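# Six arms hold a cloth flat above lanterns

## Task

Using the arm mounts in the scene frame (metres; facing angle in degrees counter-clockwise from +x): arm1 at x=-0.87 y=+0.65 z=+0.72 facing -90; arm2 at x=-0.87 y=-0.65 z=+0.72 facing +90; arm3 at x=+0.00 y=+0.65 z=+0.72 facing -90; arm4 at x=+0.00 y=-0.65 z=+0.72 facing +90; arm5 at x=+0.87 y=+0.65 z=+0.72 facing -90; arm6 at x=+0.87 y=-0.65 z=+0.72 facing +90. Grip the cloth by its four handles and hold it motionless, with every part of it roughly a hand's width above the lantern tops, placed so that from above it covers the painted patch. At the end the cloth must touch nothing else. Each lantern must finish upright in the spot it occupies now. The task fails if, at the finish, any arm is in contact with the cloth fabric itself (not a handle) or any gripper is holding a lantern.

## Robot and tools

Robots: six identical i2rt Big YAM arms named arm1 to arm6. Each has six revolute joints, a two-finger gripper and a wrist camera that rides on top of the hand. The hand reaches about 1.0 m from the joint 1 axis. Two room cameras also exist: cam_high (896x504, wide, looking down) and cam_low (896x504, looking from the +x side). Wrist cameras are fisheye, 504x504, named arm1_cam_wrist to arm6_cam_wrist. A calibration block gives K and T_world_to_cam for each; room cameras may be off by a couple of degrees and millimetres, and wrist camera poses depend on reported joint angles.

Frame: one scene frame, origin on the floor, +z up, distances in metres. The foot positions and facings listed in the task are in this frame. The point called hand lies midway between the fingertips; its z axis runs along the fingers and the fingers open along its y axis.

Joints (absolute targets, radians, with done-tolerance): joint1_rad -2.879..2.879 (+-0.045), turns the arm about its foot, positive counter-clockwise from above, 0 unfolds toward the foot's facing. joint2_rad 0..3.141 (+-0.14), shoulder; 0 has the upper arm pointing back about level, increasing lifts it up then forward. joint3_rad 0..3.019 (+-0.09), elbow; 0 is folded, larger opens. joint4_rad -1.692..1.57 (+-0.055), hand pitch, positive tips fingers up. joint5_rad -1.57..1.57 (+-0.03), sideways hand swing, positive to the arm's right. joint6_rad -2.094..2.094 (+-0.035), hand roll, positive clockwise viewed from behind the hand. gripper_m 0..0.093 (+-0.003), fingertip gap in metres; each pad squeezes with roughly 50 to 62 N at most. Joints move at different speeds, so the hand can sweep a wide curve between postures.

execute_actions: argument actions is a list holding one action or none. The action is an object keyed by arm name; each arm's value is {"joints": {...}} with any subset of joint1_rad..joint6_rad and gripper_m, all absolute targets (not offsets). All named motions start at once and may finish at different moments. A joint or arm left out keeps pushing toward its previous target. Unknown keys or out-of-range numbers reject the whole call and nothing moves. Optional cameras: list of camera names or "all"; omitted/null means all, [] means no images. An empty actions list simply reports state and images. Example: {"actions":[{"arm1":{"joints":{"gripper_m":0.05}},"arm2":{"joints":{"joint1_rad":0.3}}}],"cameras":["cam_high"]}.

wait: seconds from 0 to 10; commands nothing new, then returns state and images like an empty action.

zoom_image: camera (one camera name) and region [x0, y0, x1, y1] in pixels of that camera's most recent full image, top-left origin, at most 504 by 504. Gives a sharper crop.

read_manual: section "licences" (default); only returns licence text, moves nothing.

finished_scene: scene is the integer number of the current scene. Ends it irreversibly after the last command has been held, and reports success. Only call it once the cloth is held still and the goal holds steadily. Answering without any tool call also ends things.

Result lines: joint_positions gives current angles. The pictures line lists cameras in the order of the attached images. joint_status tells how each commanded joint ended: off_target (stopped short, may keep pushing), contact_stop or time_out (old target dropped, holds where it stopped; a time_out joint can still push toward a target within 0.375, 0.375, 0.113, 0.225, 0.075, 0.3 rad for joints 1-6 of its position and will move on if freed), not_followed (a self/arm-collision check blocked that arm's targets; a "joint command not followed" line with a cause appears; the gripper part is still done, and the blocked targets may be retried later), limit_stop_at_motor_heat. on_its_own covers joints this call did not command; "held at" shows the target being held, not the position. MOTOR HOT appears from 85 °C; at 100 °C an OVER-TEMPERATURE FAULT drops that arm until it cools, and later calls in the same reply are skipped after any stop.

Cautions: arms keep pushing on contact and can push hard; to relieve a push, resend the joint its reported position. Holding weight heats motors, even while you are thinking, since the simulation keeps running and holds your last command. A small target change may not move a joint; a loaded joint may sag. The anti-collision check can be late and ignores fingers, gripper housings and wrist cameras, so keep arms apart: a hard press between robots fails and ends the run. Do not tip lanterns or push any rigid object out of the work area; loose objects may occasionally be nudged by outside forces. Avoid drops, slips, slams and hard hits. Grip only the handles, never the cloth body, and never leave a lantern in a gripper.

Each tool is called after "Request:" by a JSON object that holds its "name" and its "arguments", one argument or row to a line.

## Session

Request:
{"name": "execute_actions", "arguments": {
  "actions": []
}}

Scene clock: 0.00 s.
arm1.joint_positions: joint1_rad=+0.013 joint2_rad=+0.424 joint3_rad=+1.451 joint4_rad=-1.544 joint5_rad=-0.008 joint6_rad=+0.013 gripper_m=+0.095
arm1.joint_status: not commanded
arm1.hand: x=-0.8623 y=+0.5287 z=+1.3165 quat_wxyz=(-0.353, -0.614, -0.611, +0.353) (m; scene frame)
arm2.joint_positions: joint1_rad=-0.010 joint2_rad=+0.451 joint3_rad=+1.449 joint4_rad=-1.544 joint5_rad=-0.010 joint6_rad=-0.015 gripper_m=+0.095
arm2.joint_status: not commanded
arm2.hand: x=-0.8707 y=-0.5228 z=+1.2769 quat_wxyz=(-0.348, +0.620, -0.612, -0.346) (m; scene frame)
arm3.joint_positions: joint1_rad=+0.017 joint2_rad=+0.424 joint3_rad=+1.448 joint4_rad=-1.522 joint5_rad=+0.005 joint6_rad=+0.007 gripper_m=+0.095
arm3.joint_status: not commanded
arm3.hand: x=-0.0001 y=+0.5312 z=+1.3128 quat_wxyz=(-0.360, -0.611, -0.604, +0.363) (m; scene frame)
arm4.joint_positions: joint1_rad=-0.001 joint2_rad=+0.422 joint3_rad=+1.478 joint4_rad=-1.532 joint5_rad=+0.009 joint6_rad=+0.003 gripper_m=+0.094
arm4.joint_status: not commanded
arm4.hand: x=+0.0027 y=-0.5388 z=+1.3286 quat_wxyz=(-0.371, +0.599, -0.609, -0.364) (m; scene frame)
arm5.joint_positions: joint1_rad=-0.011 joint2_rad=+0.447 joint3_rad=+1.465 joint4_rad=-1.548 joint5_rad=-0.015 joint6_rad=+0.005 gripper_m=+0.095
arm5.joint_status: not commanded
arm5.hand: x=+0.8604 y=+0.5211 z=+1.2772 quat_wxyz=(-0.346, -0.633, -0.598, +0.350) (m; scene frame)
arm6.joint_positions: joint1_rad=-0.014 joint2_rad=+0.440 joint3_rad=+1.454 joint4_rad=-1.553 joint5_rad=-0.013 joint6_rad=-0.002 gripper_m=+0.094
arm6.joint_status: not commanded
arm6.hand: x=+0.8707 y=-0.5295 z=+1.3648 quat_wxyz=(-0.350, +0.611, -0.619, -0.349) (m; scene frame)
pictures: arm1_cam_wrist, arm2_cam_wrist, arm3_cam_wrist, arm4_cam_wrist, arm5_cam_wrist, arm6_cam_wrist, cam_high, cam_low
Images, in order (width x height): arm1_cam_wrist 504x504, arm2_cam_wrist 504x504, arm3_cam_wrist 504x504, arm4_cam_wrist 504x504, arm5_cam_wrist 504x504, arm6_cam_wrist 504x504, cam_high 896x504, cam_low 896x504.

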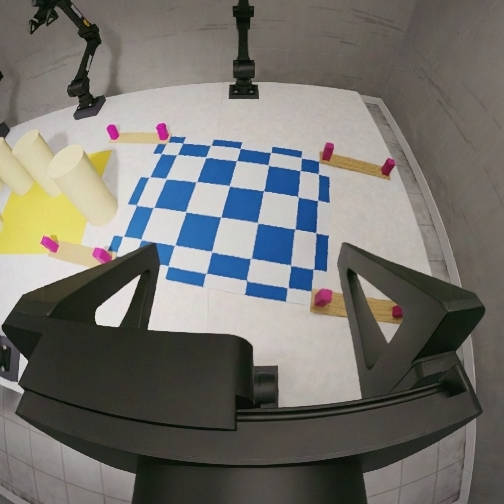

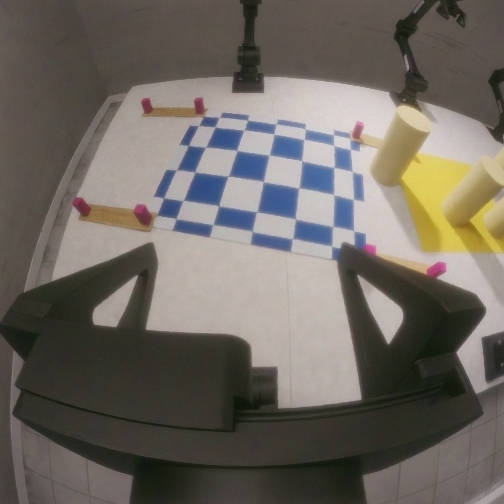

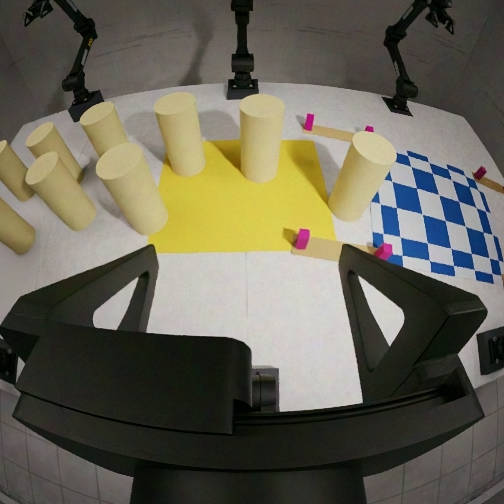

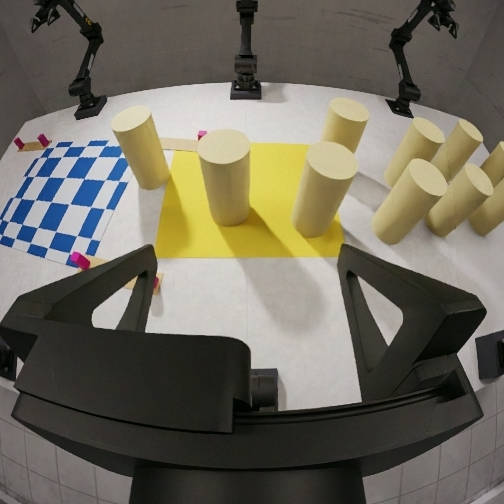

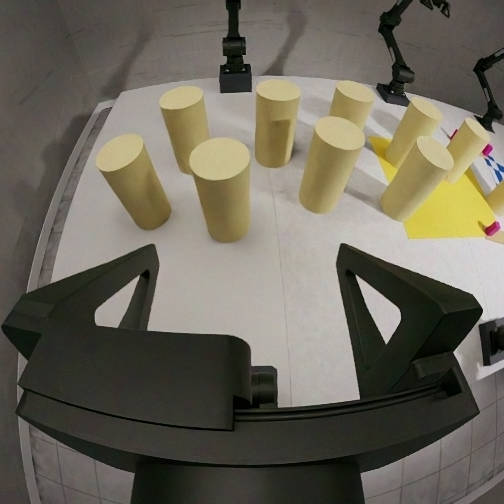

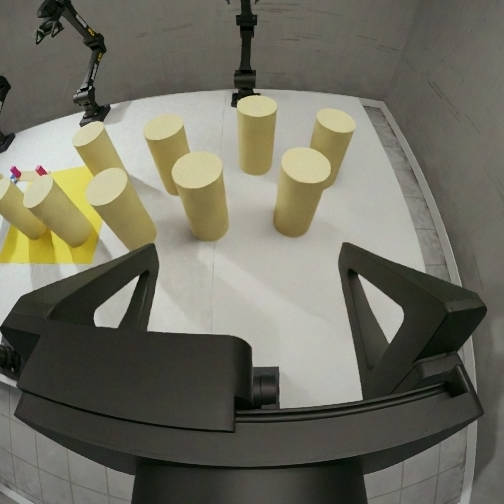

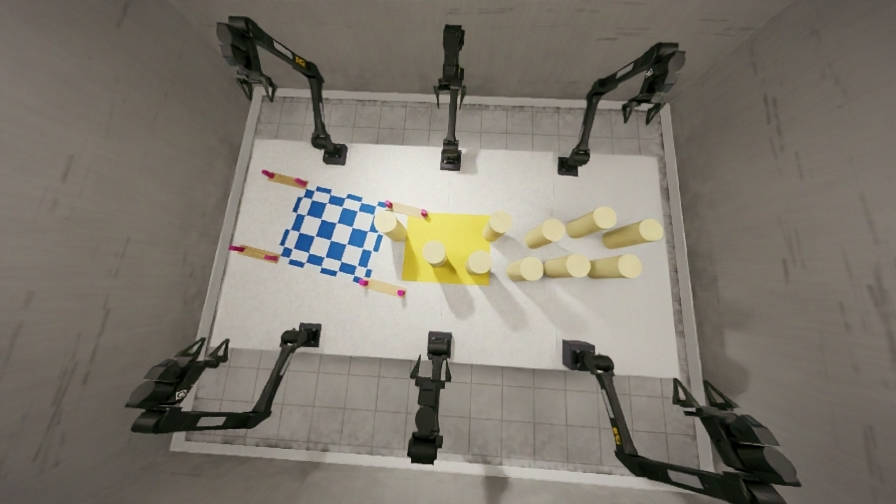

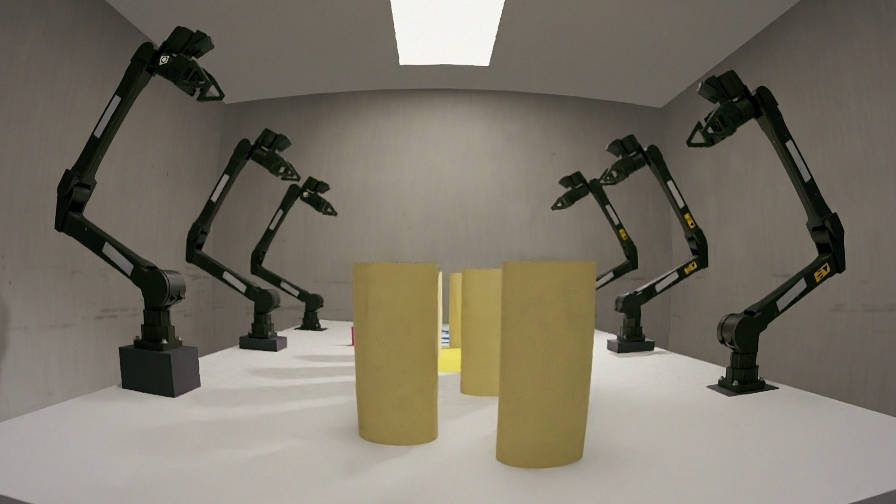

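Request:
{"name": "zoom_image", "arguments": {
  "camera": "cam_high",
  "region": [210, 140, 530, 320]
}}

Request:
{"name": "zoom_image", "arguments": {
  "camera": "arm1_cam_wrist",
  "region": [20, 100, 440, 340]
}}

Request:
{"name": "zoom_image", "arguments": {
  "camera": "arm2_cam_wrist",
  "region": [60, 80, 480, 300]
}}

Request:
{"name": "zoom_image", "arguments": {
  "camera": "cam_low",
  "region": [300, 230, 640, 480]
}}

Region (210, 140, 530, 320) of cam_high's 896x504 image, scaled by 1.575, with more detail than that image has; it fills the top 284 rows of this view, and the rest is white.

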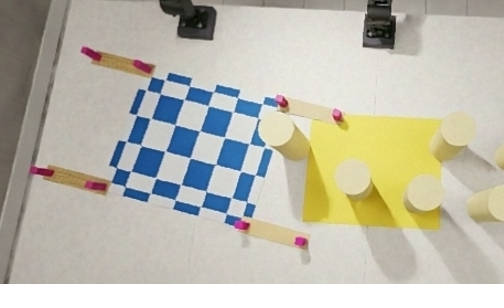

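Region (20, 100, 440, 340) of arm1_cam_wrist's 504x504 image, scaled by 1.200, with more detail than that image has; it fills the top 288 rows of this view, and the rest is white.

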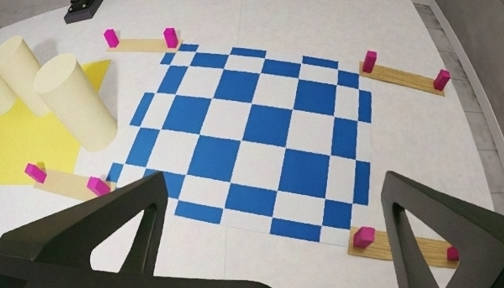

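Region (60, 80, 480, 300) of arm2_cam_wrist's 504x504 image, scaled by 1.200, with more detail than that image has; it fills the top 264 rows of this view, and the rest is white.

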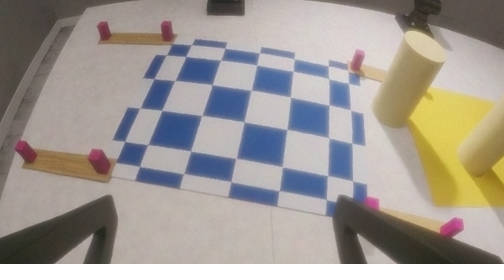

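Region (300, 230, 640, 480) of cam_low's 896x504 image, scaled by 1.482, with more detail than that image has; it fills the top 371 rows of this view, and the rest is white.

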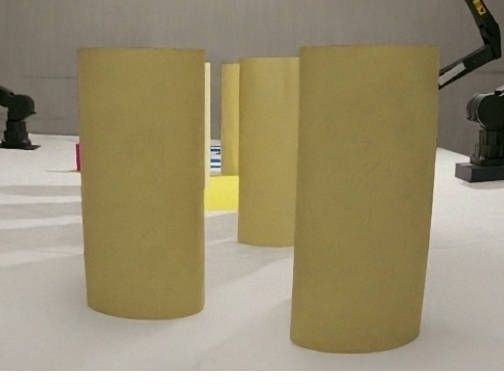

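Request:
{"name": "zoom_image", "arguments": {
  "camera": "cam_high",
  "region": [220, 160, 340, 280]
}}

Request:
{"name": "zoom_image", "arguments": {
  "camera": "cam_high",
  "region": [340, 185, 460, 305]
}}

Request:
{"name": "zoom_image", "arguments": {
  "camera": "arm1_cam_wrist",
  "region": [300, 130, 420, 330]
}}

Request:
{"name": "zoom_image", "arguments": {
  "camera": "arm1_cam_wrist",
  "region": [30, 110, 190, 270]
}}

Region (220, 160, 340, 280) of cam_high's 896x504 image, scaled by 4.200, with more detail than that image has.

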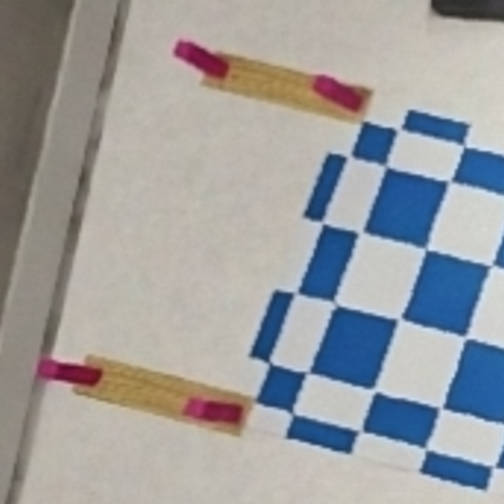

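Region (340, 185, 460, 305) of cam_high's 896x504 image, scaled by 4.200, with more detail than that image has.

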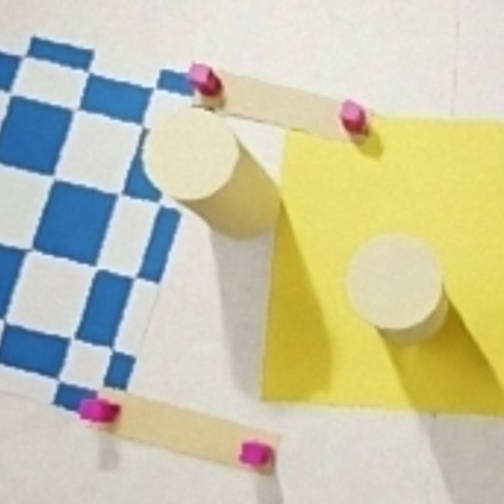

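Region (300, 130, 420, 330) of arm1_cam_wrist's 504x504 image, scaled by 2.520, with more detail than that image has; it fills the left 302 columns of this view, and the rest is white.

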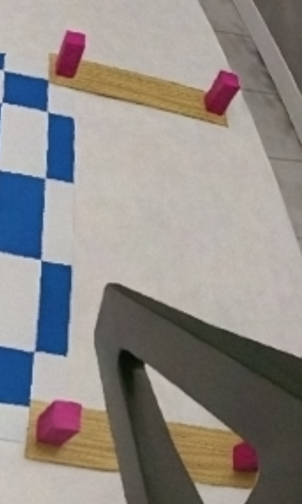

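Region (30, 110, 190, 270) of arm1_cam_wrist's 504x504 image, scaled by 3.150, with more detail than that image has.

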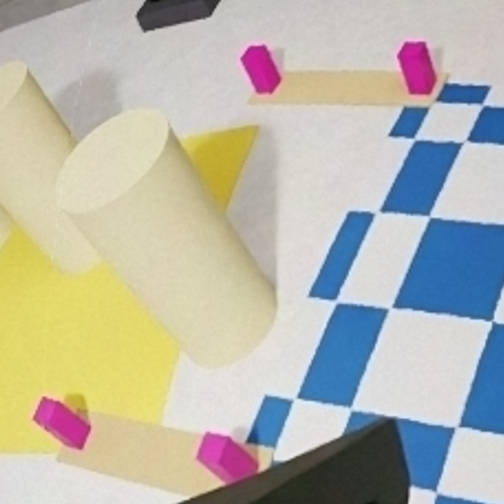

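Request:
{"name": "execute_actions", "arguments": {
  "actions": [
    {"arm1":{"joints":{"joint1_rad":-1.291,"joint2_rad":1.529,"joint3_rad":1.106,"joint4_rad":-1.148,"joint5_rad":0,"joint6_rad":-1.10}},"arm2":{"joints":{"joint1_rad":0.679,"joint2_rad":2.375,"joint3_rad":2.413,"joint4_rad":-1.309,"joint5_rad":0,"joint6_rad":0.869}},"arm3":{"joints":{"joint1_rad":-0.878,"joint2_rad":1.662,"joint3_rad":1.288,"joint4_rad":-1.197,"joint5_rad":0,"joint6_rad":-0.688}},"arm4":{"joints":{"joint1_rad":0.859,"joint2_rad":2.12,"joint3_rad":1.958,"joint4_rad":-1.409,"joint5_rad":0,"joint6_rad":1.049}}}
  ]
}}

Scene clock: 120.80 s.
arm1.joint_positions: joint1_rad=-1.294 joint2_rad=+1.527 joint3_rad=+1.106 joint4_rad=-1.153 joint5_rad=+0.000 joint6_rad=-1.091 gripper_m=+0.095
arm1.joint_status: all done
arm1.hand: x=-1.2753 y=+0.5411 z=+0.8781 quat_wxyz=(+0.007, -0.780, -0.625, +0.001) (m; scene frame)
arm2.joint_positions: joint1_rad=+0.676 joint2_rad=+2.381 joint3_rad=+2.387 joint4_rad=-1.310 joint5_rad=-0.002 joint6_rad=+0.854 gripper_m=+0.095
arm2.joint_status: all done
arm2.hand: x=-1.3664 y=-0.0358 z=+0.8345 quat_wxyz=(-0.002, +0.637, -0.759, -0.133) (m; scene frame)
arm3.joint_positions: joint1_rad=-0.887 joint2_rad=+1.664 joint3_rad=+1.287 joint4_rad=-1.206 joint5_rad=+0.000 joint6_rad=-0.675 gripper_m=+0.095
arm3.joint_status: all done
arm3.hand: x=-0.3759 y=+0.3569 z=+0.8723 quat_wxyz=(+0.000, -0.785, -0.620, -0.004) (m; scene frame)
arm4.joint_positions: joint1_rad=+0.867 joint2_rad=+2.110 joint3_rad=+1.933 joint4_rad=-1.403 joint5_rad=+0.001 joint6_rad=+1.037 gripper_m=+0.094
arm4.joint_status: all done
arm4.hand: x=-0.4914 y=-0.2272 z=+0.8684 quat_wxyz=(-0.001, +0.642, -0.766, +0.005) (m; scene frame)
arm5.joint_positions: joint1_rad=-0.011 joint2_rad=+0.447 joint3_rad=+1.465 joint4_rad=-1.548 joint5_rad=-0.015 joint6_rad=+0.005 gripper_m=+0.095
arm5.joint_status: not commanded
arm5.hand: x=+0.8604 y=+0.5211 z=+1.2772 quat_wxyz=(-0.346, -0.633, -0.598, +0.350) (m; scene frame)
arm6.joint_positions: joint1_rad=-0.014 joint2_rad=+0.440 joint3_rad=+1.454 joint4_rad=-1.553 joint5_rad=-0.013 joint6_rad=-0.002 gripper_m=+0.094
arm6.joint_status: not commanded
arm6.hand: x=+0.8707 y=-0.5295 z=+1.3648 quat_wxyz=(-0.350, +0.611, -0.619, -0.349) (m; scene frame)
pictures: arm1_cam_wrist, arm2_cam_wrist, arm3_cam_wrist, arm4_cam_wrist, arm5_cam_wrist, arm6_cam_wrist, cam_high, cam_low
camera_calibration (this result's frames):
arm1_cam_wrist: T_world_to_cam=[[-0.974544, 0.224054, 0.00798782, -1.36829], [0.184792, 0.782576, 0.594497, -0.705852], [0.126949, 0.58084, -0.804058, 0.682492], [0, 0, 0, 1]] pos_world=[-1.28967, 0.462535, 0.97932]
arm2_cam_wrist: T_world_to_cam=[[0.969138, -0.15813, -0.18912, 1.4782], [-0.0601161, -0.8956, 0.44078, -0.479702], [-0.239076, -0.415807, -0.877466, 0.516435], [0, 0, 0, 1]] pos_world=[-1.33795, 0.0188639, 0.944154]
arm3_cam_wrist: T_world_to_cam=[[-0.969863, 0.242783, -0.0205456, -0.431776], [0.18334, 0.782733, 0.594741, -0.719138], [0.160474, 0.57305, -0.803655, 0.683913], [0, 0, 0, 1]] pos_world=[-0.396668, 0.275804, 0.96846]
arm4_cam_wrist: T_world_to_cam=[[0.983894, -0.178749, 0.00115291, 0.44318], [-0.146072, -0.800279, 0.581564, -0.753085], [-0.103031, -0.572365, -0.8135, 0.647204], [0, 0, 0, 1]] pos_world=[-0.479365, -0.153023, 0.963957]
Images, in order (width x height): arm1_cam_wrist 504x504, arm2_cam_wrist 504x504, arm3_cam_wrist 504x504, arm4_cam_wrist 504x504, arm5_cam_wrist 504x504, arm6_cam_wrist 504x504, cam_high 896x504, cam_low 896x504.

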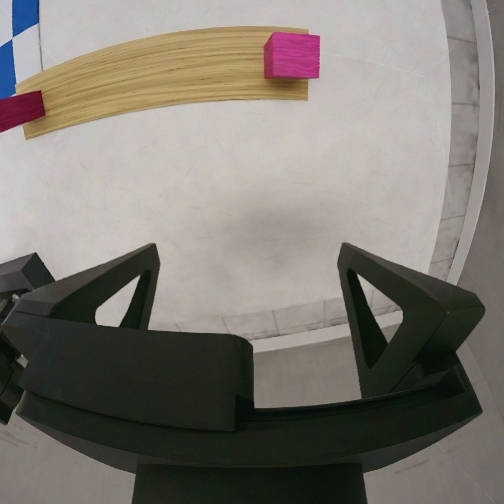

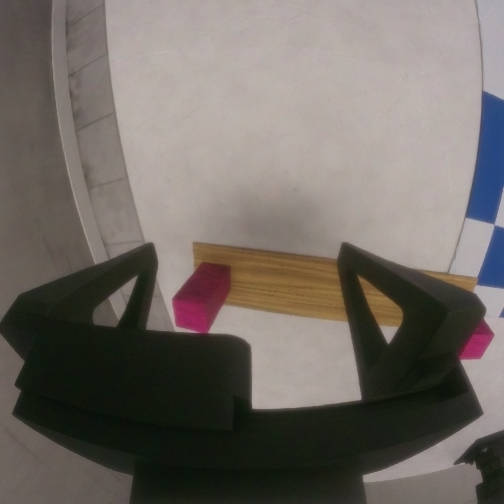

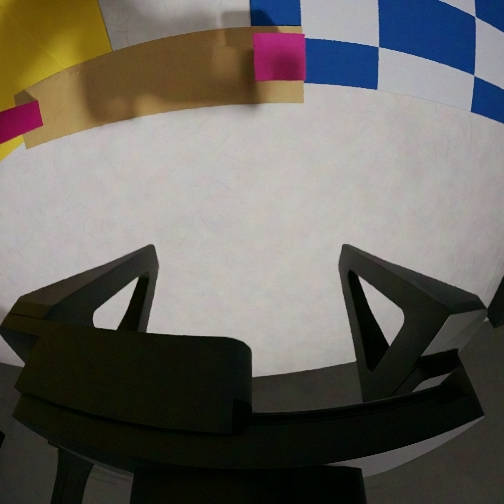

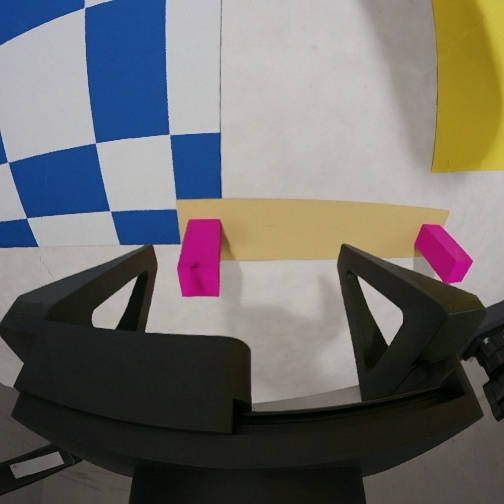

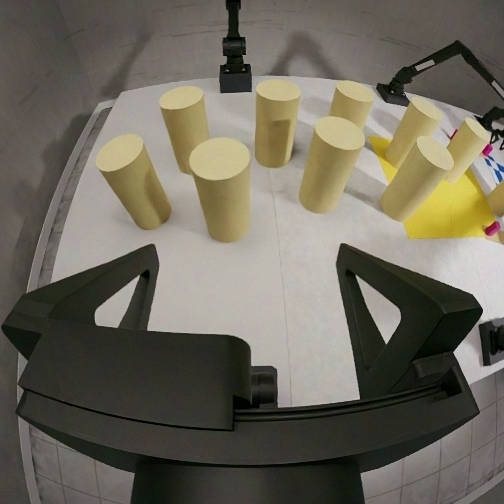

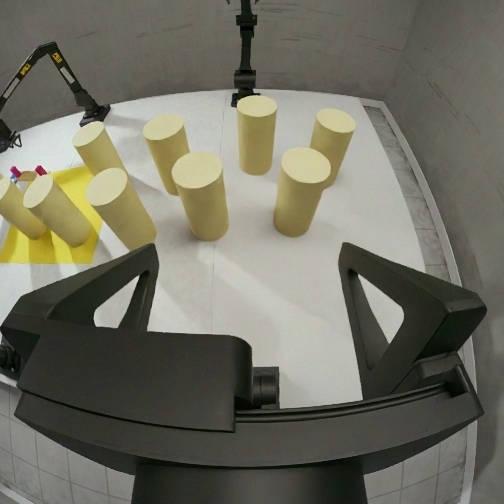

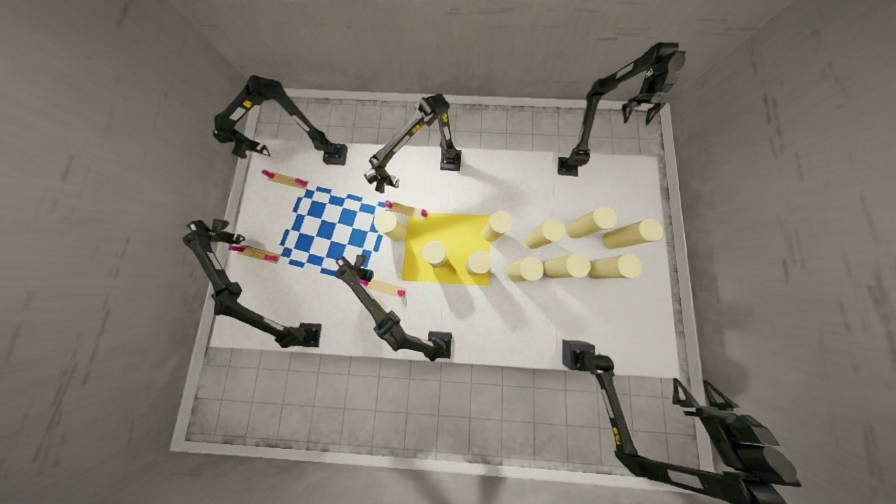

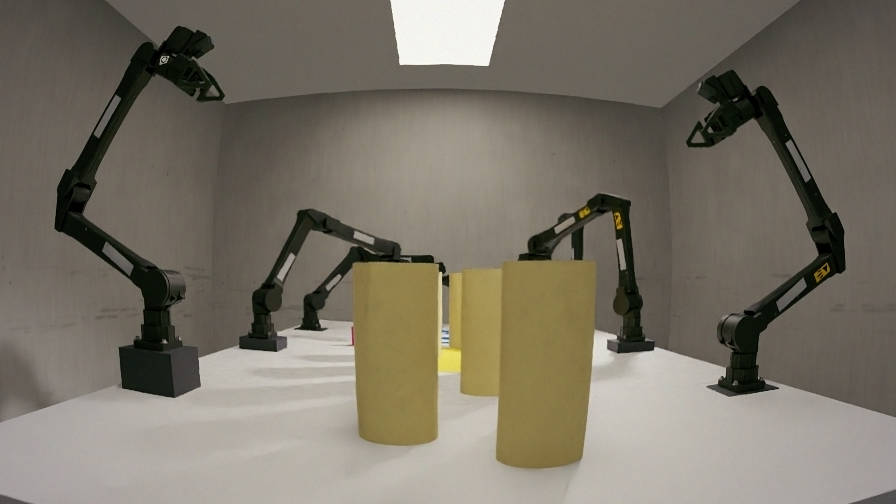

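Request:
{"name": "zoom_image", "arguments": {
  "camera": "cam_high",
  "region": [180, 120, 420, 300]
}}

Region (180, 120, 420, 300) of cam_high's 896x504 image, scaled by 2.100, with more detail than that image has; it fills the top 378 rows of this view, and the rest is white.

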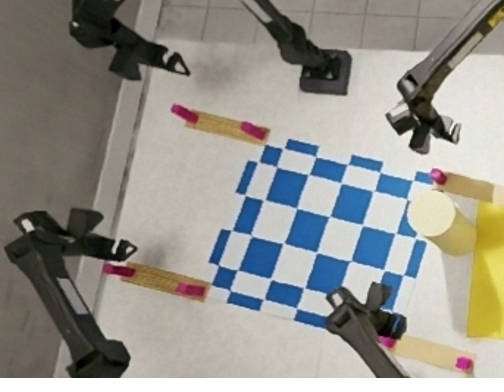

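Request:
{"name": "execute_actions", "arguments": {
  "actions": [
    {"arm1":{"joints":{"joint1_rad":-1.141,"joint2_rad":1.735,"joint3_rad":1.322,"joint4_rad":-1.158,"joint6_rad":-0.931}},"arm2":{"joints":{"joint1_rad":0.808,"joint2_rad":2.374,"joint3_rad":2.419,"joint4_rad":-1.366,"joint6_rad":1.018}},"arm3":{"joints":{"joint1_rad":-0.800,"joint2_rad":1.892,"joint3_rad":1.576,"joint4_rad":-1.255,"joint6_rad":-0.59}},"arm4":{"joints":{"joint1_rad":1.005,"joint2_rad":2.126,"joint3_rad":1.94,"joint4_rad":-1.385,"joint6_rad":1.215}}}
  ],
  "cameras": ["arm1_cam_wrist","arm2_cam_wrist","arm3_cam_wrist","arm4_cam_wrist","cam_high"]
}}

Scene clock: 163.60 s.
arm1.joint_positions: joint1_rad=-1.132 joint2_rad=+1.737 joint3_rad=+1.279 joint4_rad=-1.155 joint5_rad=+0.000 joint6_rad=-0.940 gripper_m=+0.095
arm1.joint_status: all done
arm1.hand: x=-1.3103 y=+0.4516 z=+0.8462 quat_wxyz=(+0.002, -0.777, -0.629, -0.018) (m; scene frame)
arm2.joint_positions: joint1_rad=+0.805 joint2_rad=+2.381 joint3_rad=+2.387 joint4_rad=-1.353 joint5_rad=-0.002 joint6_rad=+1.003 gripper_m=+0.095
arm2.joint_status: all done
arm2.hand: x=-1.4341 y=-0.1119 z=+0.8319 quat_wxyz=(+0.014, +0.632, -0.767, -0.111) (m; scene frame)
arm3.joint_positions: joint1_rad=-0.793 joint2_rad=+1.901 joint3_rad=+1.521 joint4_rad=-1.246 joint5_rad=+0.000 joint6_rad=-0.603 gripper_m=+0.095
arm3.joint_status: all done
arm3.hand: x=-0.3996 y=+0.2725 z=+0.8371 quat_wxyz=(+0.003, -0.777, -0.629, -0.026) (m; scene frame)
arm4.joint_positions: joint1_rad=+1.010 joint2_rad=+2.110 joint3_rad=+1.933 joint4_rad=-1.393 joint5_rad=+0.001 joint6_rad=+1.203 gripper_m=+0.094
arm4.joint_status: all done
arm4.hand: x=-0.5485 y=-0.3001 z=+0.8685 quat_wxyz=(+0.000, +0.633, -0.774, +0.000) (m; scene frame)
arm5.joint_positions: joint1_rad=-0.011 joint2_rad=+0.447 joint3_rad=+1.465 joint4_rad=-1.548 joint5_rad=-0.015 joint6_rad=+0.005 gripper_m=+0.095
arm5.joint_status: not commanded
arm5.hand: x=+0.8604 y=+0.5211 z=+1.2772 quat_wxyz=(-0.346, -0.633, -0.598, +0.350) (m; scene frame)
arm6.joint_positions: joint1_rad=-0.014 joint2_rad=+0.440 joint3_rad=+1.454 joint4_rad=-1.553 joint5_rad=-0.013 joint6_rad=-0.002 gripper_m=+0.094
arm6.joint_status: not commanded
arm6.hand: x=+0.8707 y=-0.5295 z=+1.3648 quat_wxyz=(-0.350, +0.611, -0.619, -0.349) (m; scene frame)
pictures: arm1_cam_wrist, arm2_cam_wrist, arm3_cam_wrist, arm4_cam_wrist, cam_high
camera_calibration (this result's frames):
arm1_cam_wrist: T_world_to_cam=[[-0.976658, 0.213551, -0.0231288, -1.3538], [0.154827, 0.774515, 0.613314, -0.661918], [0.148887, 0.595417, -0.7895, 0.723095], [0, 0, 0, 1]] pos_world=[-1.32738, 0.371227, 0.945536]
arm2_cam_wrist: T_world_to_cam=[[0.966889, -0.183317, -0.177542, 1.51567], [-0.0747172, -0.868565, 0.48991, -0.609554], [-0.244016, -0.460423, -0.853503, 0.434264], [0, 0, 0, 1]] pos_world=[-1.40506, -0.0516447, 0.938367]
arm3_cam_wrist: T_world_to_cam=[[-0.974152, 0.221553, -0.0440686, -0.411276], [0.146488, 0.768087, 0.623365, -0.662486], [0.171957, 0.600797, -0.780688, 0.685587], [0, 0, 0, 1]] pos_world=[-0.421491, 0.188067, 0.930076]
arm4_cam_wrist: T_world_to_cam=[[0.979444, -0.201582, -0.00737294, 0.484458], [-0.16035, -0.800239, 0.577845, -0.824438], [-0.122383, -0.564785, -0.816113, 0.593526], [0, 0, 0, 1]] pos_world=[-0.53406, -0.226875, 0.964354]
Images, in order (width x height): arm1_cam_wrist 504x504, arm2_cam_wrist 504x504, arm3_cam_wrist 504x504, arm4_cam_wrist 504x504, cam_high 896x504.

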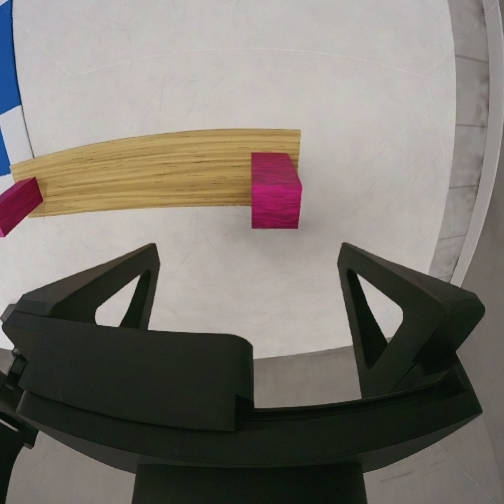

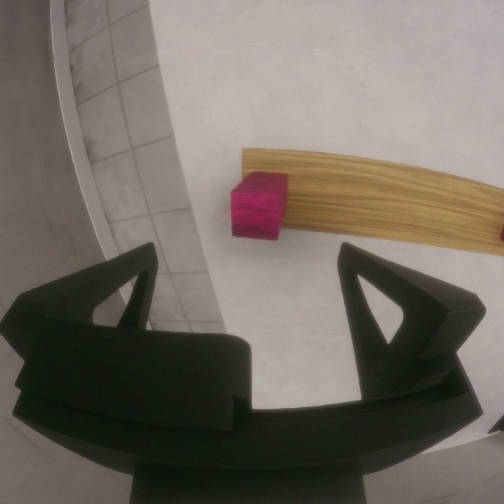

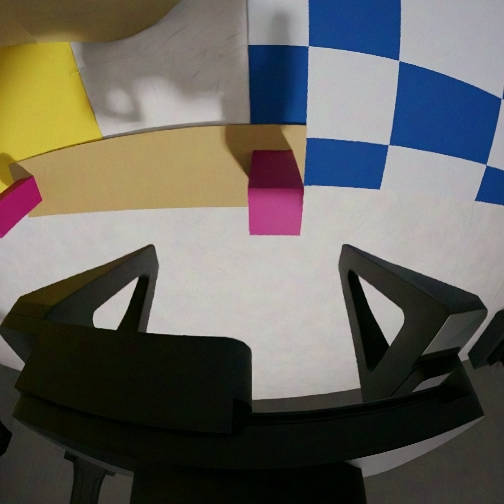

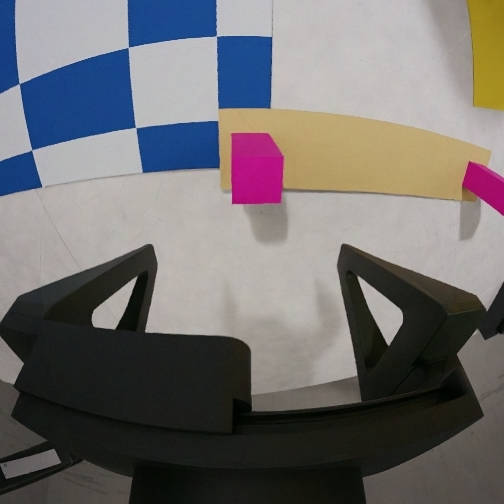

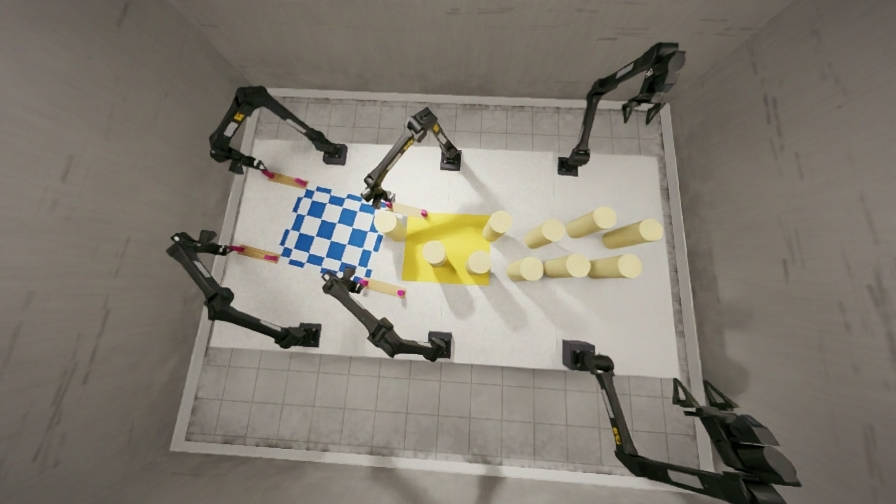

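Request:
{"name": "execute_actions", "arguments": {
  "actions": [
    {"arm1":{"joints":{"joint1_rad":-1.146,"joint2_rad":1.856,"joint3_rad":1.201,"joint4_rad":-0.916,"joint6_rad":-0.936}},"arm2":{"joints":{"joint1_rad":0.807,"joint2_rad":2.535,"joint3_rad":2.555,"joint4_rad":-1.44,"joint6_rad":1.018}},"arm3":{"joints":{"joint1_rad":-0.801,"joint2_rad":1.987,"joint3_rad":1.444,"joint4_rad":-1.028,"joint6_rad":-0.59}},"arm4":{"joints":{"joint1_rad":0.9925,"joint2_rad":2.202,"joint3_rad":1.806,"joint4_rad":-1.175,"joint6_rad":1.205}}}
  ],
  "cameras": ["arm1_cam_wrist","arm2_cam_wrist","arm3_cam_wrist","arm4_cam_wrist"]
}}

Scene clock: 182.37 s.
arm1.joint_positions: joint1_rad=-1.136 joint2_rad=+1.870 joint3_rad=+1.192 joint4_rad=-0.927 joint5_rad=+0.000 joint6_rad=-0.940 gripper_m=+0.095
arm1.joint_status: all done
arm1.hand: x=-1.3159 y=+0.4527 z=+0.7552 quat_wxyz=(+0.003, -0.778, -0.628, -0.014) (m; scene frame)
arm2.joint_positions: joint1_rad=+0.805 joint2_rad=+2.523 joint3_rad=+2.510 joint4_rad=-1.428 joint5_rad=-0.002 joint6_rad=+1.003 gripper_m=+0.095
arm2.joint_status: all done
arm2.hand: x=-1.4369 y=-0.1092 z=+0.7723 quat_wxyz=(+0.008, +0.634, -0.771, -0.064) (m; scene frame)
arm3.joint_positions: joint1_rad=-0.793 joint2_rad=+1.998 joint3_rad=+1.443 joint4_rad=-1.043 joint5_rad=+0.000 joint6_rad=-0.603 gripper_m=+0.095
arm3.joint_status: all done
arm3.hand: x=-0.4059 y=+0.2667 z=+0.7575 quat_wxyz=(+0.001, -0.777, -0.629, -0.012) (m; scene frame)
arm4.joint_positions: joint1_rad=+1.004 joint2_rad=+2.200 joint3_rad=+1.796 joint4_rad=-1.183 joint5_rad=+0.001 joint6_rad=+1.203 gripper_m=+0.094
arm4.joint_status: all done
arm4.hand: x=-0.5433 y=-0.2992 z=+0.7620 quat_wxyz=(-0.003, +0.631, -0.776, +0.008) (m; scene frame)
arm5.joint_positions: joint1_rad=-0.011 joint2_rad=+0.447 joint3_rad=+1.465 joint4_rad=-1.548 joint5_rad=-0.015 joint6_rad=+0.005 gripper_m=+0.095
arm5.joint_status: not commanded
arm5.hand: x=+0.8604 y=+0.5211 z=+1.2772 quat_wxyz=(-0.346, -0.633, -0.598, +0.350) (m; scene frame)
arm6.joint_positions: joint1_rad=-0.014 joint2_rad=+0.440 joint3_rad=+1.454 joint4_rad=-1.553 joint5_rad=-0.013 joint6_rad=-0.002 gripper_m=+0.094
arm6.joint_status: not commanded
arm6.hand: x=+0.8707 y=-0.5295 z=+1.3648 quat_wxyz=(-0.350, +0.611, -0.619, -0.349) (m; scene frame)
pictures: arm1_cam_wrist, arm2_cam_wrist, arm3_cam_wrist, arm4_cam_wrist
camera_calibration (this result's frames):
arm1_cam_wrist: T_world_to_cam=[[-0.975939, 0.217454, -0.0160493, -1.36779], [0.162905, 0.776088, 0.60922, -0.593135], [0.144933, 0.591947, -0.792838, 0.650294], [0, 0, 0, 1]] pos_world=[-1.3325, 0.372815, 0.854976]
arm2_cam_wrist: T_world_to_cam=[[0.976282, -0.192844, -0.0984079, 1.45958], [-0.110505, -0.834726, 0.539464, -0.664186], [-0.186176, -0.515794, -0.836238, 0.447673], [0, 0, 0, 1]] pos_world=[-1.41501, -0.0420355, 0.876299]
arm3_cam_wrist: T_world_to_cam=[[-0.974888, 0.220826, -0.028793, -0.431293], [0.158721, 0.779691, 0.605714, -0.592298], [0.156207, 0.585934, -0.795161, 0.636553], [0, 0, 0, 1]] pos_world=[-0.425886, 0.184072, 0.852508]
arm4_cam_wrist: T_world_to_cam=[[0.978273, -0.207169, 0.00796182, 0.464748], [-0.17292, -0.794155, 0.582595, -0.769905], [-0.114373, -0.571313, -0.812724, 0.507601], [0, 0, 0, 1]] pos_world=[-0.529727, -0.225143, 0.857382]
Images, in order (width x height): arm1_cam_wrist 504x504, arm2_cam_wrist 504x504, arm3_cam_wrist 504x504, arm4_cam_wrist 504x504.

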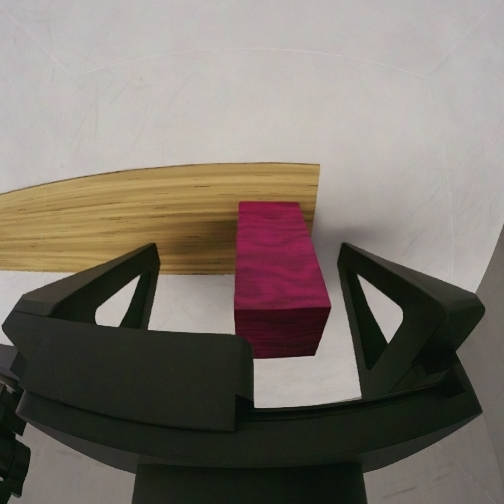

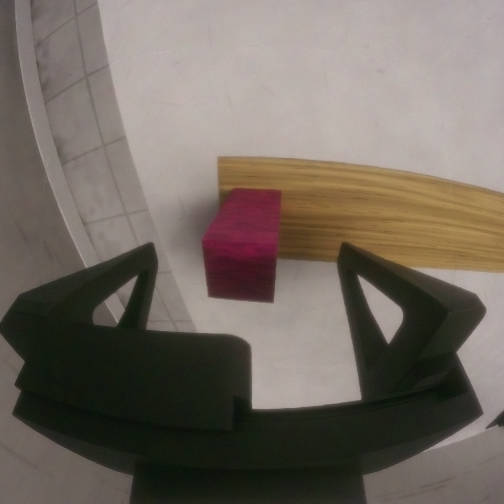

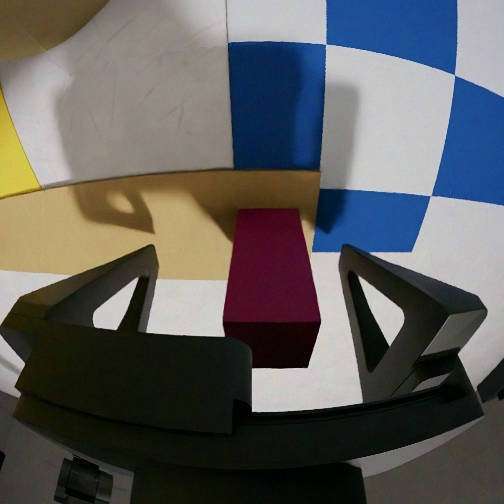

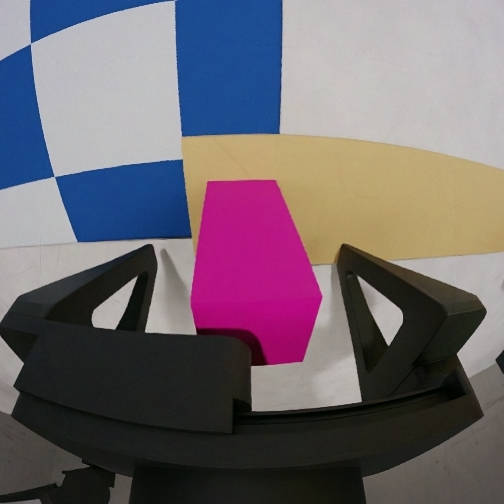

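Request:
{"name": "execute_actions", "arguments": {
  "actions": [
    {"arm1":{"joints":{"gripper_m":0.0}},"arm2":{"joints":{"gripper_m":0.0}},"arm3":{"joints":{"gripper_m":0.0}},"arm4":{"joints":{"joint1_rad":0.955,"joint6_rad":1.185}}}
  ],
  "cameras": ["arm1_cam_wrist","arm2_cam_wrist","arm3_cam_wrist","arm4_cam_wrist"]
}}

Scene clock: 200.20 s.
arm1.joint_positions: joint1_rad=-1.138 joint2_rad=+1.870 joint3_rad=+1.192 joint4_rad=-0.923 joint5_rad=+0.002 joint6_rad=-0.942 gripper_m=+0.030
arm1.joint_status: gripper_m off_target (ended at +0.030, target +0.000)
arm1.hand: x=-1.3172 y=+0.4535 z=+0.7552 quat_wxyz=(+0.005, -0.778, -0.628, -0.013) (m; scene frame)
arm2.joint_positions: joint1_rad=+0.805 joint2_rad=+2.523 joint3_rad=+2.510 joint4_rad=-1.431 joint5_rad=+0.004 joint6_rad=+1.003 gripper_m=+0.030
arm2.joint_status: gripper_m off_target (ended at +0.030, target +0.000)
arm2.hand: x=-1.4355 y=-0.1090 z=+0.7722 quat_wxyz=(+0.005, +0.634, -0.771, -0.063) (m; scene frame)
arm3.joint_positions: joint1_rad=-0.793 joint2_rad=+1.998 joint3_rad=+1.443 joint4_rad=-1.037 joint5_rad=+0.001 joint6_rad=-0.598 gripper_m=+0.029
arm3.joint_status: gripper_m off_target (ended at +0.029, target +0.000)
arm3.hand: x=-0.4074 y=+0.2660 z=+0.7575 quat_wxyz=(+0.002, -0.779, -0.627, -0.009) (m; scene frame)
arm4.joint_positions: joint1_rad=+0.954 joint2_rad=+2.200 joint3_rad=+1.796 joint4_rad=-1.183 joint5_rad=+0.001 joint6_rad=+1.197 gripper_m=+0.094
arm4.joint_status: all done
arm4.hand: x=-0.5251 y=-0.2725 z=+0.7619 quat_wxyz=(-0.002, +0.614, -0.789, +0.008) (m; scene frame)
arm5.joint_positions: joint1_rad=-0.011 joint2_rad=+0.447 joint3_rad=+1.465 joint4_rad=-1.548 joint5_rad=-0.015 joint6_rad=+0.005 gripper_m=+0.095
arm5.joint_status: not commanded
arm5.hand: x=+0.8604 y=+0.5211 z=+1.2772 quat_wxyz=(-0.346, -0.633, -0.598, +0.350) (m; scene frame)
arm6.joint_positions: joint1_rad=-0.014 joint2_rad=+0.440 joint3_rad=+1.454 joint4_rad=-1.553 joint5_rad=-0.013 joint6_rad=-0.002 gripper_m=+0.094
arm6.joint_status: not commanded
arm6.hand: x=+0.8707 y=-0.5295 z=+1.3648 quat_wxyz=(-0.350, +0.611, -0.619, -0.349) (m; scene frame)
pictures: arm1_cam_wrist, arm2_cam_wrist, arm3_cam_wrist, arm4_cam_wrist
camera_calibration (this result's frames):
arm1_cam_wrist: T_world_to_cam=[[-0.975931, 0.217738, -0.0121831, -1.37225], [0.165499, 0.775855, 0.608818, -0.589727], [0.142015, 0.592148, -0.793216, 0.646349], [0, 0, 0, 1]] pos_world=[-1.33341, 0.3736, 0.855013]
arm2_cam_wrist: T_world_to_cam=[[0.976842, -0.193045, -0.0922633, 1.45434], [-0.114448, -0.835781, 0.537002, -0.667705], [-0.180777, -0.514007, -0.83852, 0.457633], [0, 0, 0, 1]] pos_world=[-1.41435, -0.0420762, 0.876476]
arm3_cam_wrist: T_world_to_cam=[[-0.973859, 0.225901, -0.0238345, -0.437262], [0.166381, 0.780808, 0.602209, -0.585978], [0.15465, 0.582501, -0.797983, 0.639613], [0, 0, 0, 1]] pos_world=[-0.427252, 0.18374, 0.852859]
arm4_cam_wrist: T_world_to_cam=[[0.968246, -0.249873, 0.00796744, 0.435568], [-0.207573, -0.785759, 0.582663, -0.7615], [-0.139331, -0.565815, -0.812675, 0.513275], [0, 0, 0, 1]] pos_world=[-0.508289, -0.199101, 0.857353]
Images, in order (width x height): arm1_cam_wrist 504x504, arm2_cam_wrist 504x504, arm3_cam_wrist 504x504, arm4_cam_wrist 504x504.

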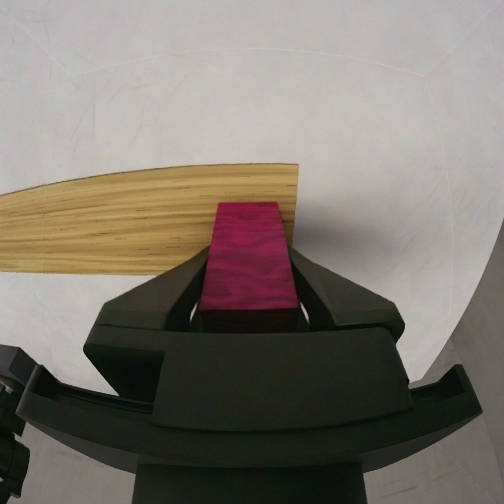

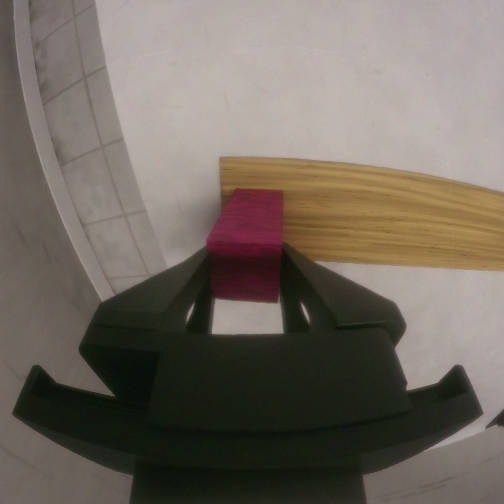

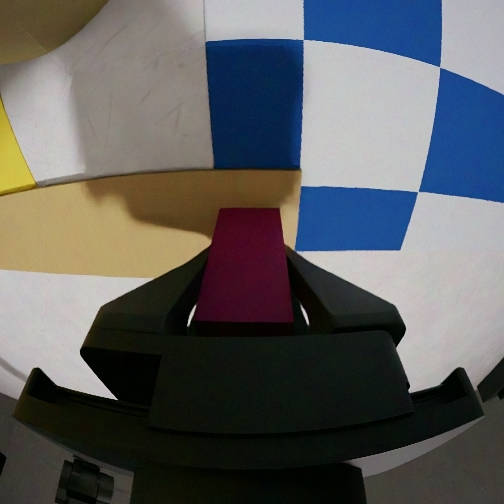

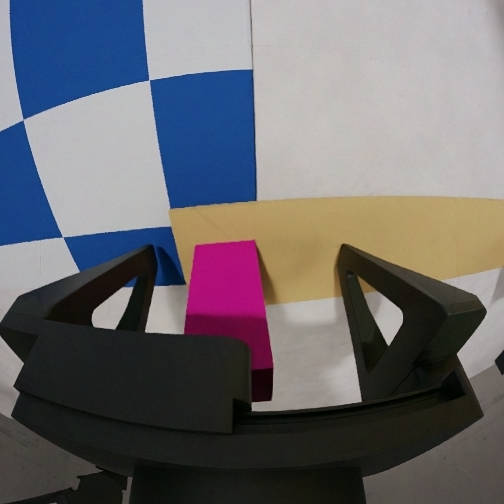

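Request:
{"name": "execute_actions", "arguments": {
  "actions": [
    {"arm4":{"joints":{"joint1_rad":0.985,"joint6_rad":1.2}}}
  ],
  "cameras": ["arm4_cam_wrist"]
}}

Scene clock: 203.67 s.
arm1.joint_positions: joint1_rad=-1.138 joint2_rad=+1.870 joint3_rad=+1.192 joint4_rad=-0.923 joint5_rad=+0.002 joint6_rad=-0.942 gripper_m=+0.030
arm1.joint_status: not commanded
arm1.hand: x=-1.3172 y=+0.4535 z=+0.7552 quat_wxyz=(+0.005, -0.778, -0.628, -0.013) (m; scene frame)
arm2.joint_positions: joint1_rad=+0.805 joint2_rad=+2.523 joint3_rad=+2.510 joint4_rad=-1.431 joint5_rad=+0.004 joint6_rad=+1.003 gripper_m=+0.030
arm2.joint_status: not commanded
arm2.hand: x=-1.4355 y=-0.1090 z=+0.7722 quat_wxyz=(+0.005, +0.634, -0.771, -0.063) (m; scene frame)
arm3.joint_positions: joint1_rad=-0.793 joint2_rad=+1.998 joint3_rad=+1.443 joint4_rad=-1.037 joint5_rad=+0.001 joint6_rad=-0.598 gripper_m=+0.029
arm3.joint_status: not commanded
arm3.hand: x=-0.4074 y=+0.2660 z=+0.7575 quat_wxyz=(+0.002, -0.779, -0.627, -0.009) (m; scene frame)
arm4.joint_positions: joint1_rad=+0.979 joint2_rad=+2.200 joint3_rad=+1.796 joint4_rad=-1.183 joint5_rad=+0.001 joint6_rad=+1.197 gripper_m=+0.094
arm4.joint_status: all done
arm4.hand: x=-0.5343 y=-0.2856 z=+0.7619 quat_wxyz=(-0.003, +0.624, -0.782, +0.008) (m; scene frame)
arm5.joint_positions: joint1_rad=-0.011 joint2_rad=+0.447 joint3_rad=+1.465 joint4_rad=-1.548 joint5_rad=-0.015 joint6_rad=+0.005 gripper_m=+0.095
arm5.joint_status: not commanded
arm5.hand: x=+0.8604 y=+0.5211 z=+1.2772 quat_wxyz=(-0.346, -0.633, -0.598, +0.350) (m; scene frame)
arm6.joint_positions: joint1_rad=-0.014 joint2_rad=+0.440 joint3_rad=+1.454 joint4_rad=-1.553 joint5_rad=-0.013 joint6_rad=-0.002 gripper_m=+0.094
arm6.joint_status: not commanded
arm6.hand: x=+0.8707 y=-0.5295 z=+1.3648 quat_wxyz=(-0.350, +0.611, -0.619, -0.349) (m; scene frame)
pictures: arm4_cam_wrist
camera_calibration (this result's frames):
arm4_cam_wrist: T_world_to_cam=[[0.974144, -0.22579, 0.00794666, 0.451237], [-0.188015, -0.790663, 0.582668, -0.764692], [-0.125277, -0.569097, -0.812671, 0.511139], [0, 0, 0, 1]] pos_world=[-0.51931, -0.211841, 0.857364]
Images, in order (width x height): arm4_cam_wrist 504x504.

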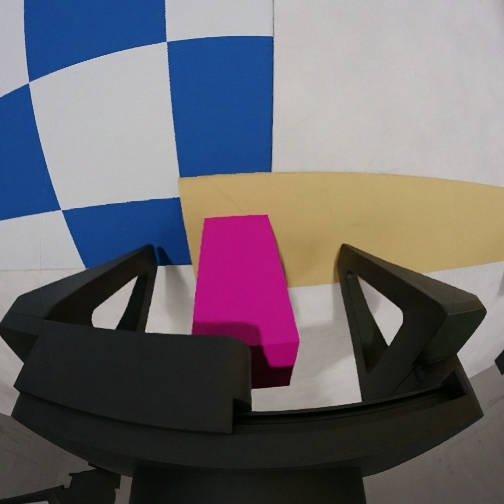

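Request:
{"name": "execute_actions", "arguments": {
  "actions": [
    {"arm4":{"joints":{"gripper_m":0.0}}}
  ],
  "cameras": ["arm4_cam_wrist"]
}}

Scene clock: 208.47 s.
arm1.joint_positions: joint1_rad=-1.138 joint2_rad=+1.870 joint3_rad=+1.192 joint4_rad=-0.923 joint5_rad=+0.002 joint6_rad=-0.942 gripper_m=+0.030
arm1.joint_status: not commanded
arm1.hand: x=-1.3172 y=+0.4535 z=+0.7552 quat_wxyz=(+0.005, -0.778, -0.628, -0.013) (m; scene frame)
arm2.joint_positions: joint1_rad=+0.805 joint2_rad=+2.523 joint3_rad=+2.510 joint4_rad=-1.431 joint5_rad=+0.004 joint6_rad=+1.003 gripper_m=+0.030
arm2.joint_status: not commanded
arm2.hand: x=-1.4355 y=-0.1090 z=+0.7722 quat_wxyz=(+0.005, +0.634, -0.771, -0.063) (m; scene frame)
arm3.joint_positions: joint1_rad=-0.793 joint2_rad=+1.998 joint3_rad=+1.443 joint4_rad=-1.037 joint5_rad=+0.001 joint6_rad=-0.598 gripper_m=+0.029
arm3.joint_status: not commanded
arm3.hand: x=-0.4074 y=+0.2660 z=+0.7575 quat_wxyz=(+0.002, -0.779, -0.627, -0.009) (m; scene frame)
arm4.joint_positions: joint1_rad=+0.979 joint2_rad=+2.200 joint3_rad=+1.796 joint4_rad=-1.176 joint5_rad=-0.002 joint6_rad=+1.198 gripper_m=+0.029
arm4.joint_status: gripper_m off_target (ended at +0.029, target +0.000)
arm4.hand: x=-0.5361 y=-0.2849 z=+0.7619 quat_wxyz=(+0.000, +0.623, -0.782, +0.005) (m; scene frame)
arm5.joint_positions: joint1_rad=-0.011 joint2_rad=+0.447 joint3_rad=+1.465 joint4_rad=-1.548 joint5_rad=-0.015 joint6_rad=+0.005 gripper_m=+0.095
arm5.joint_status: not commanded
arm5.hand: x=+0.8604 y=+0.5211 z=+1.2772 quat_wxyz=(-0.346, -0.633, -0.598, +0.350) (m; scene frame)
arm6.joint_positions: joint1_rad=-0.014 joint2_rad=+0.440 joint3_rad=+1.454 joint4_rad=-1.553 joint5_rad=-0.013 joint6_rad=-0.002 gripper_m=+0.094
arm6.joint_status: not commanded
arm6.hand: x=+0.8707 y=-0.5295 z=+1.3648 quat_wxyz=(-0.350, +0.611, -0.619, -0.349) (m; scene frame)
pictures: arm4_cam_wrist
camera_calibration (this result's frames):
arm4_cam_wrist: T_world_to_cam=[[0.973992, -0.22658, -0.000127642, 0.458998], [-0.184105, -0.791733, 0.582464, -0.762535], [-0.132076, -0.567292, -0.812857, 0.508287], [0, 0, 0, 1]] pos_world=[-0.520315, -0.211377, 0.857372]
Images, in order (width x height): arm4_cam_wrist 504x504.

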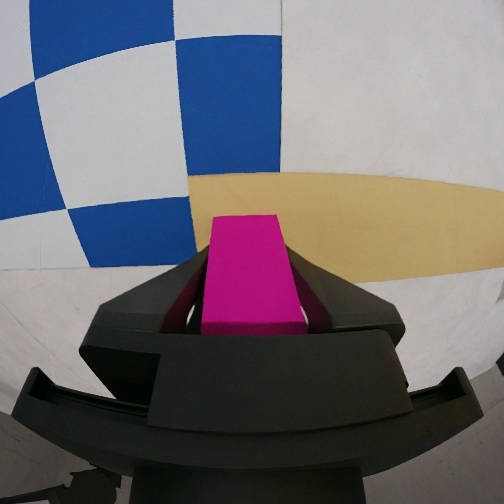

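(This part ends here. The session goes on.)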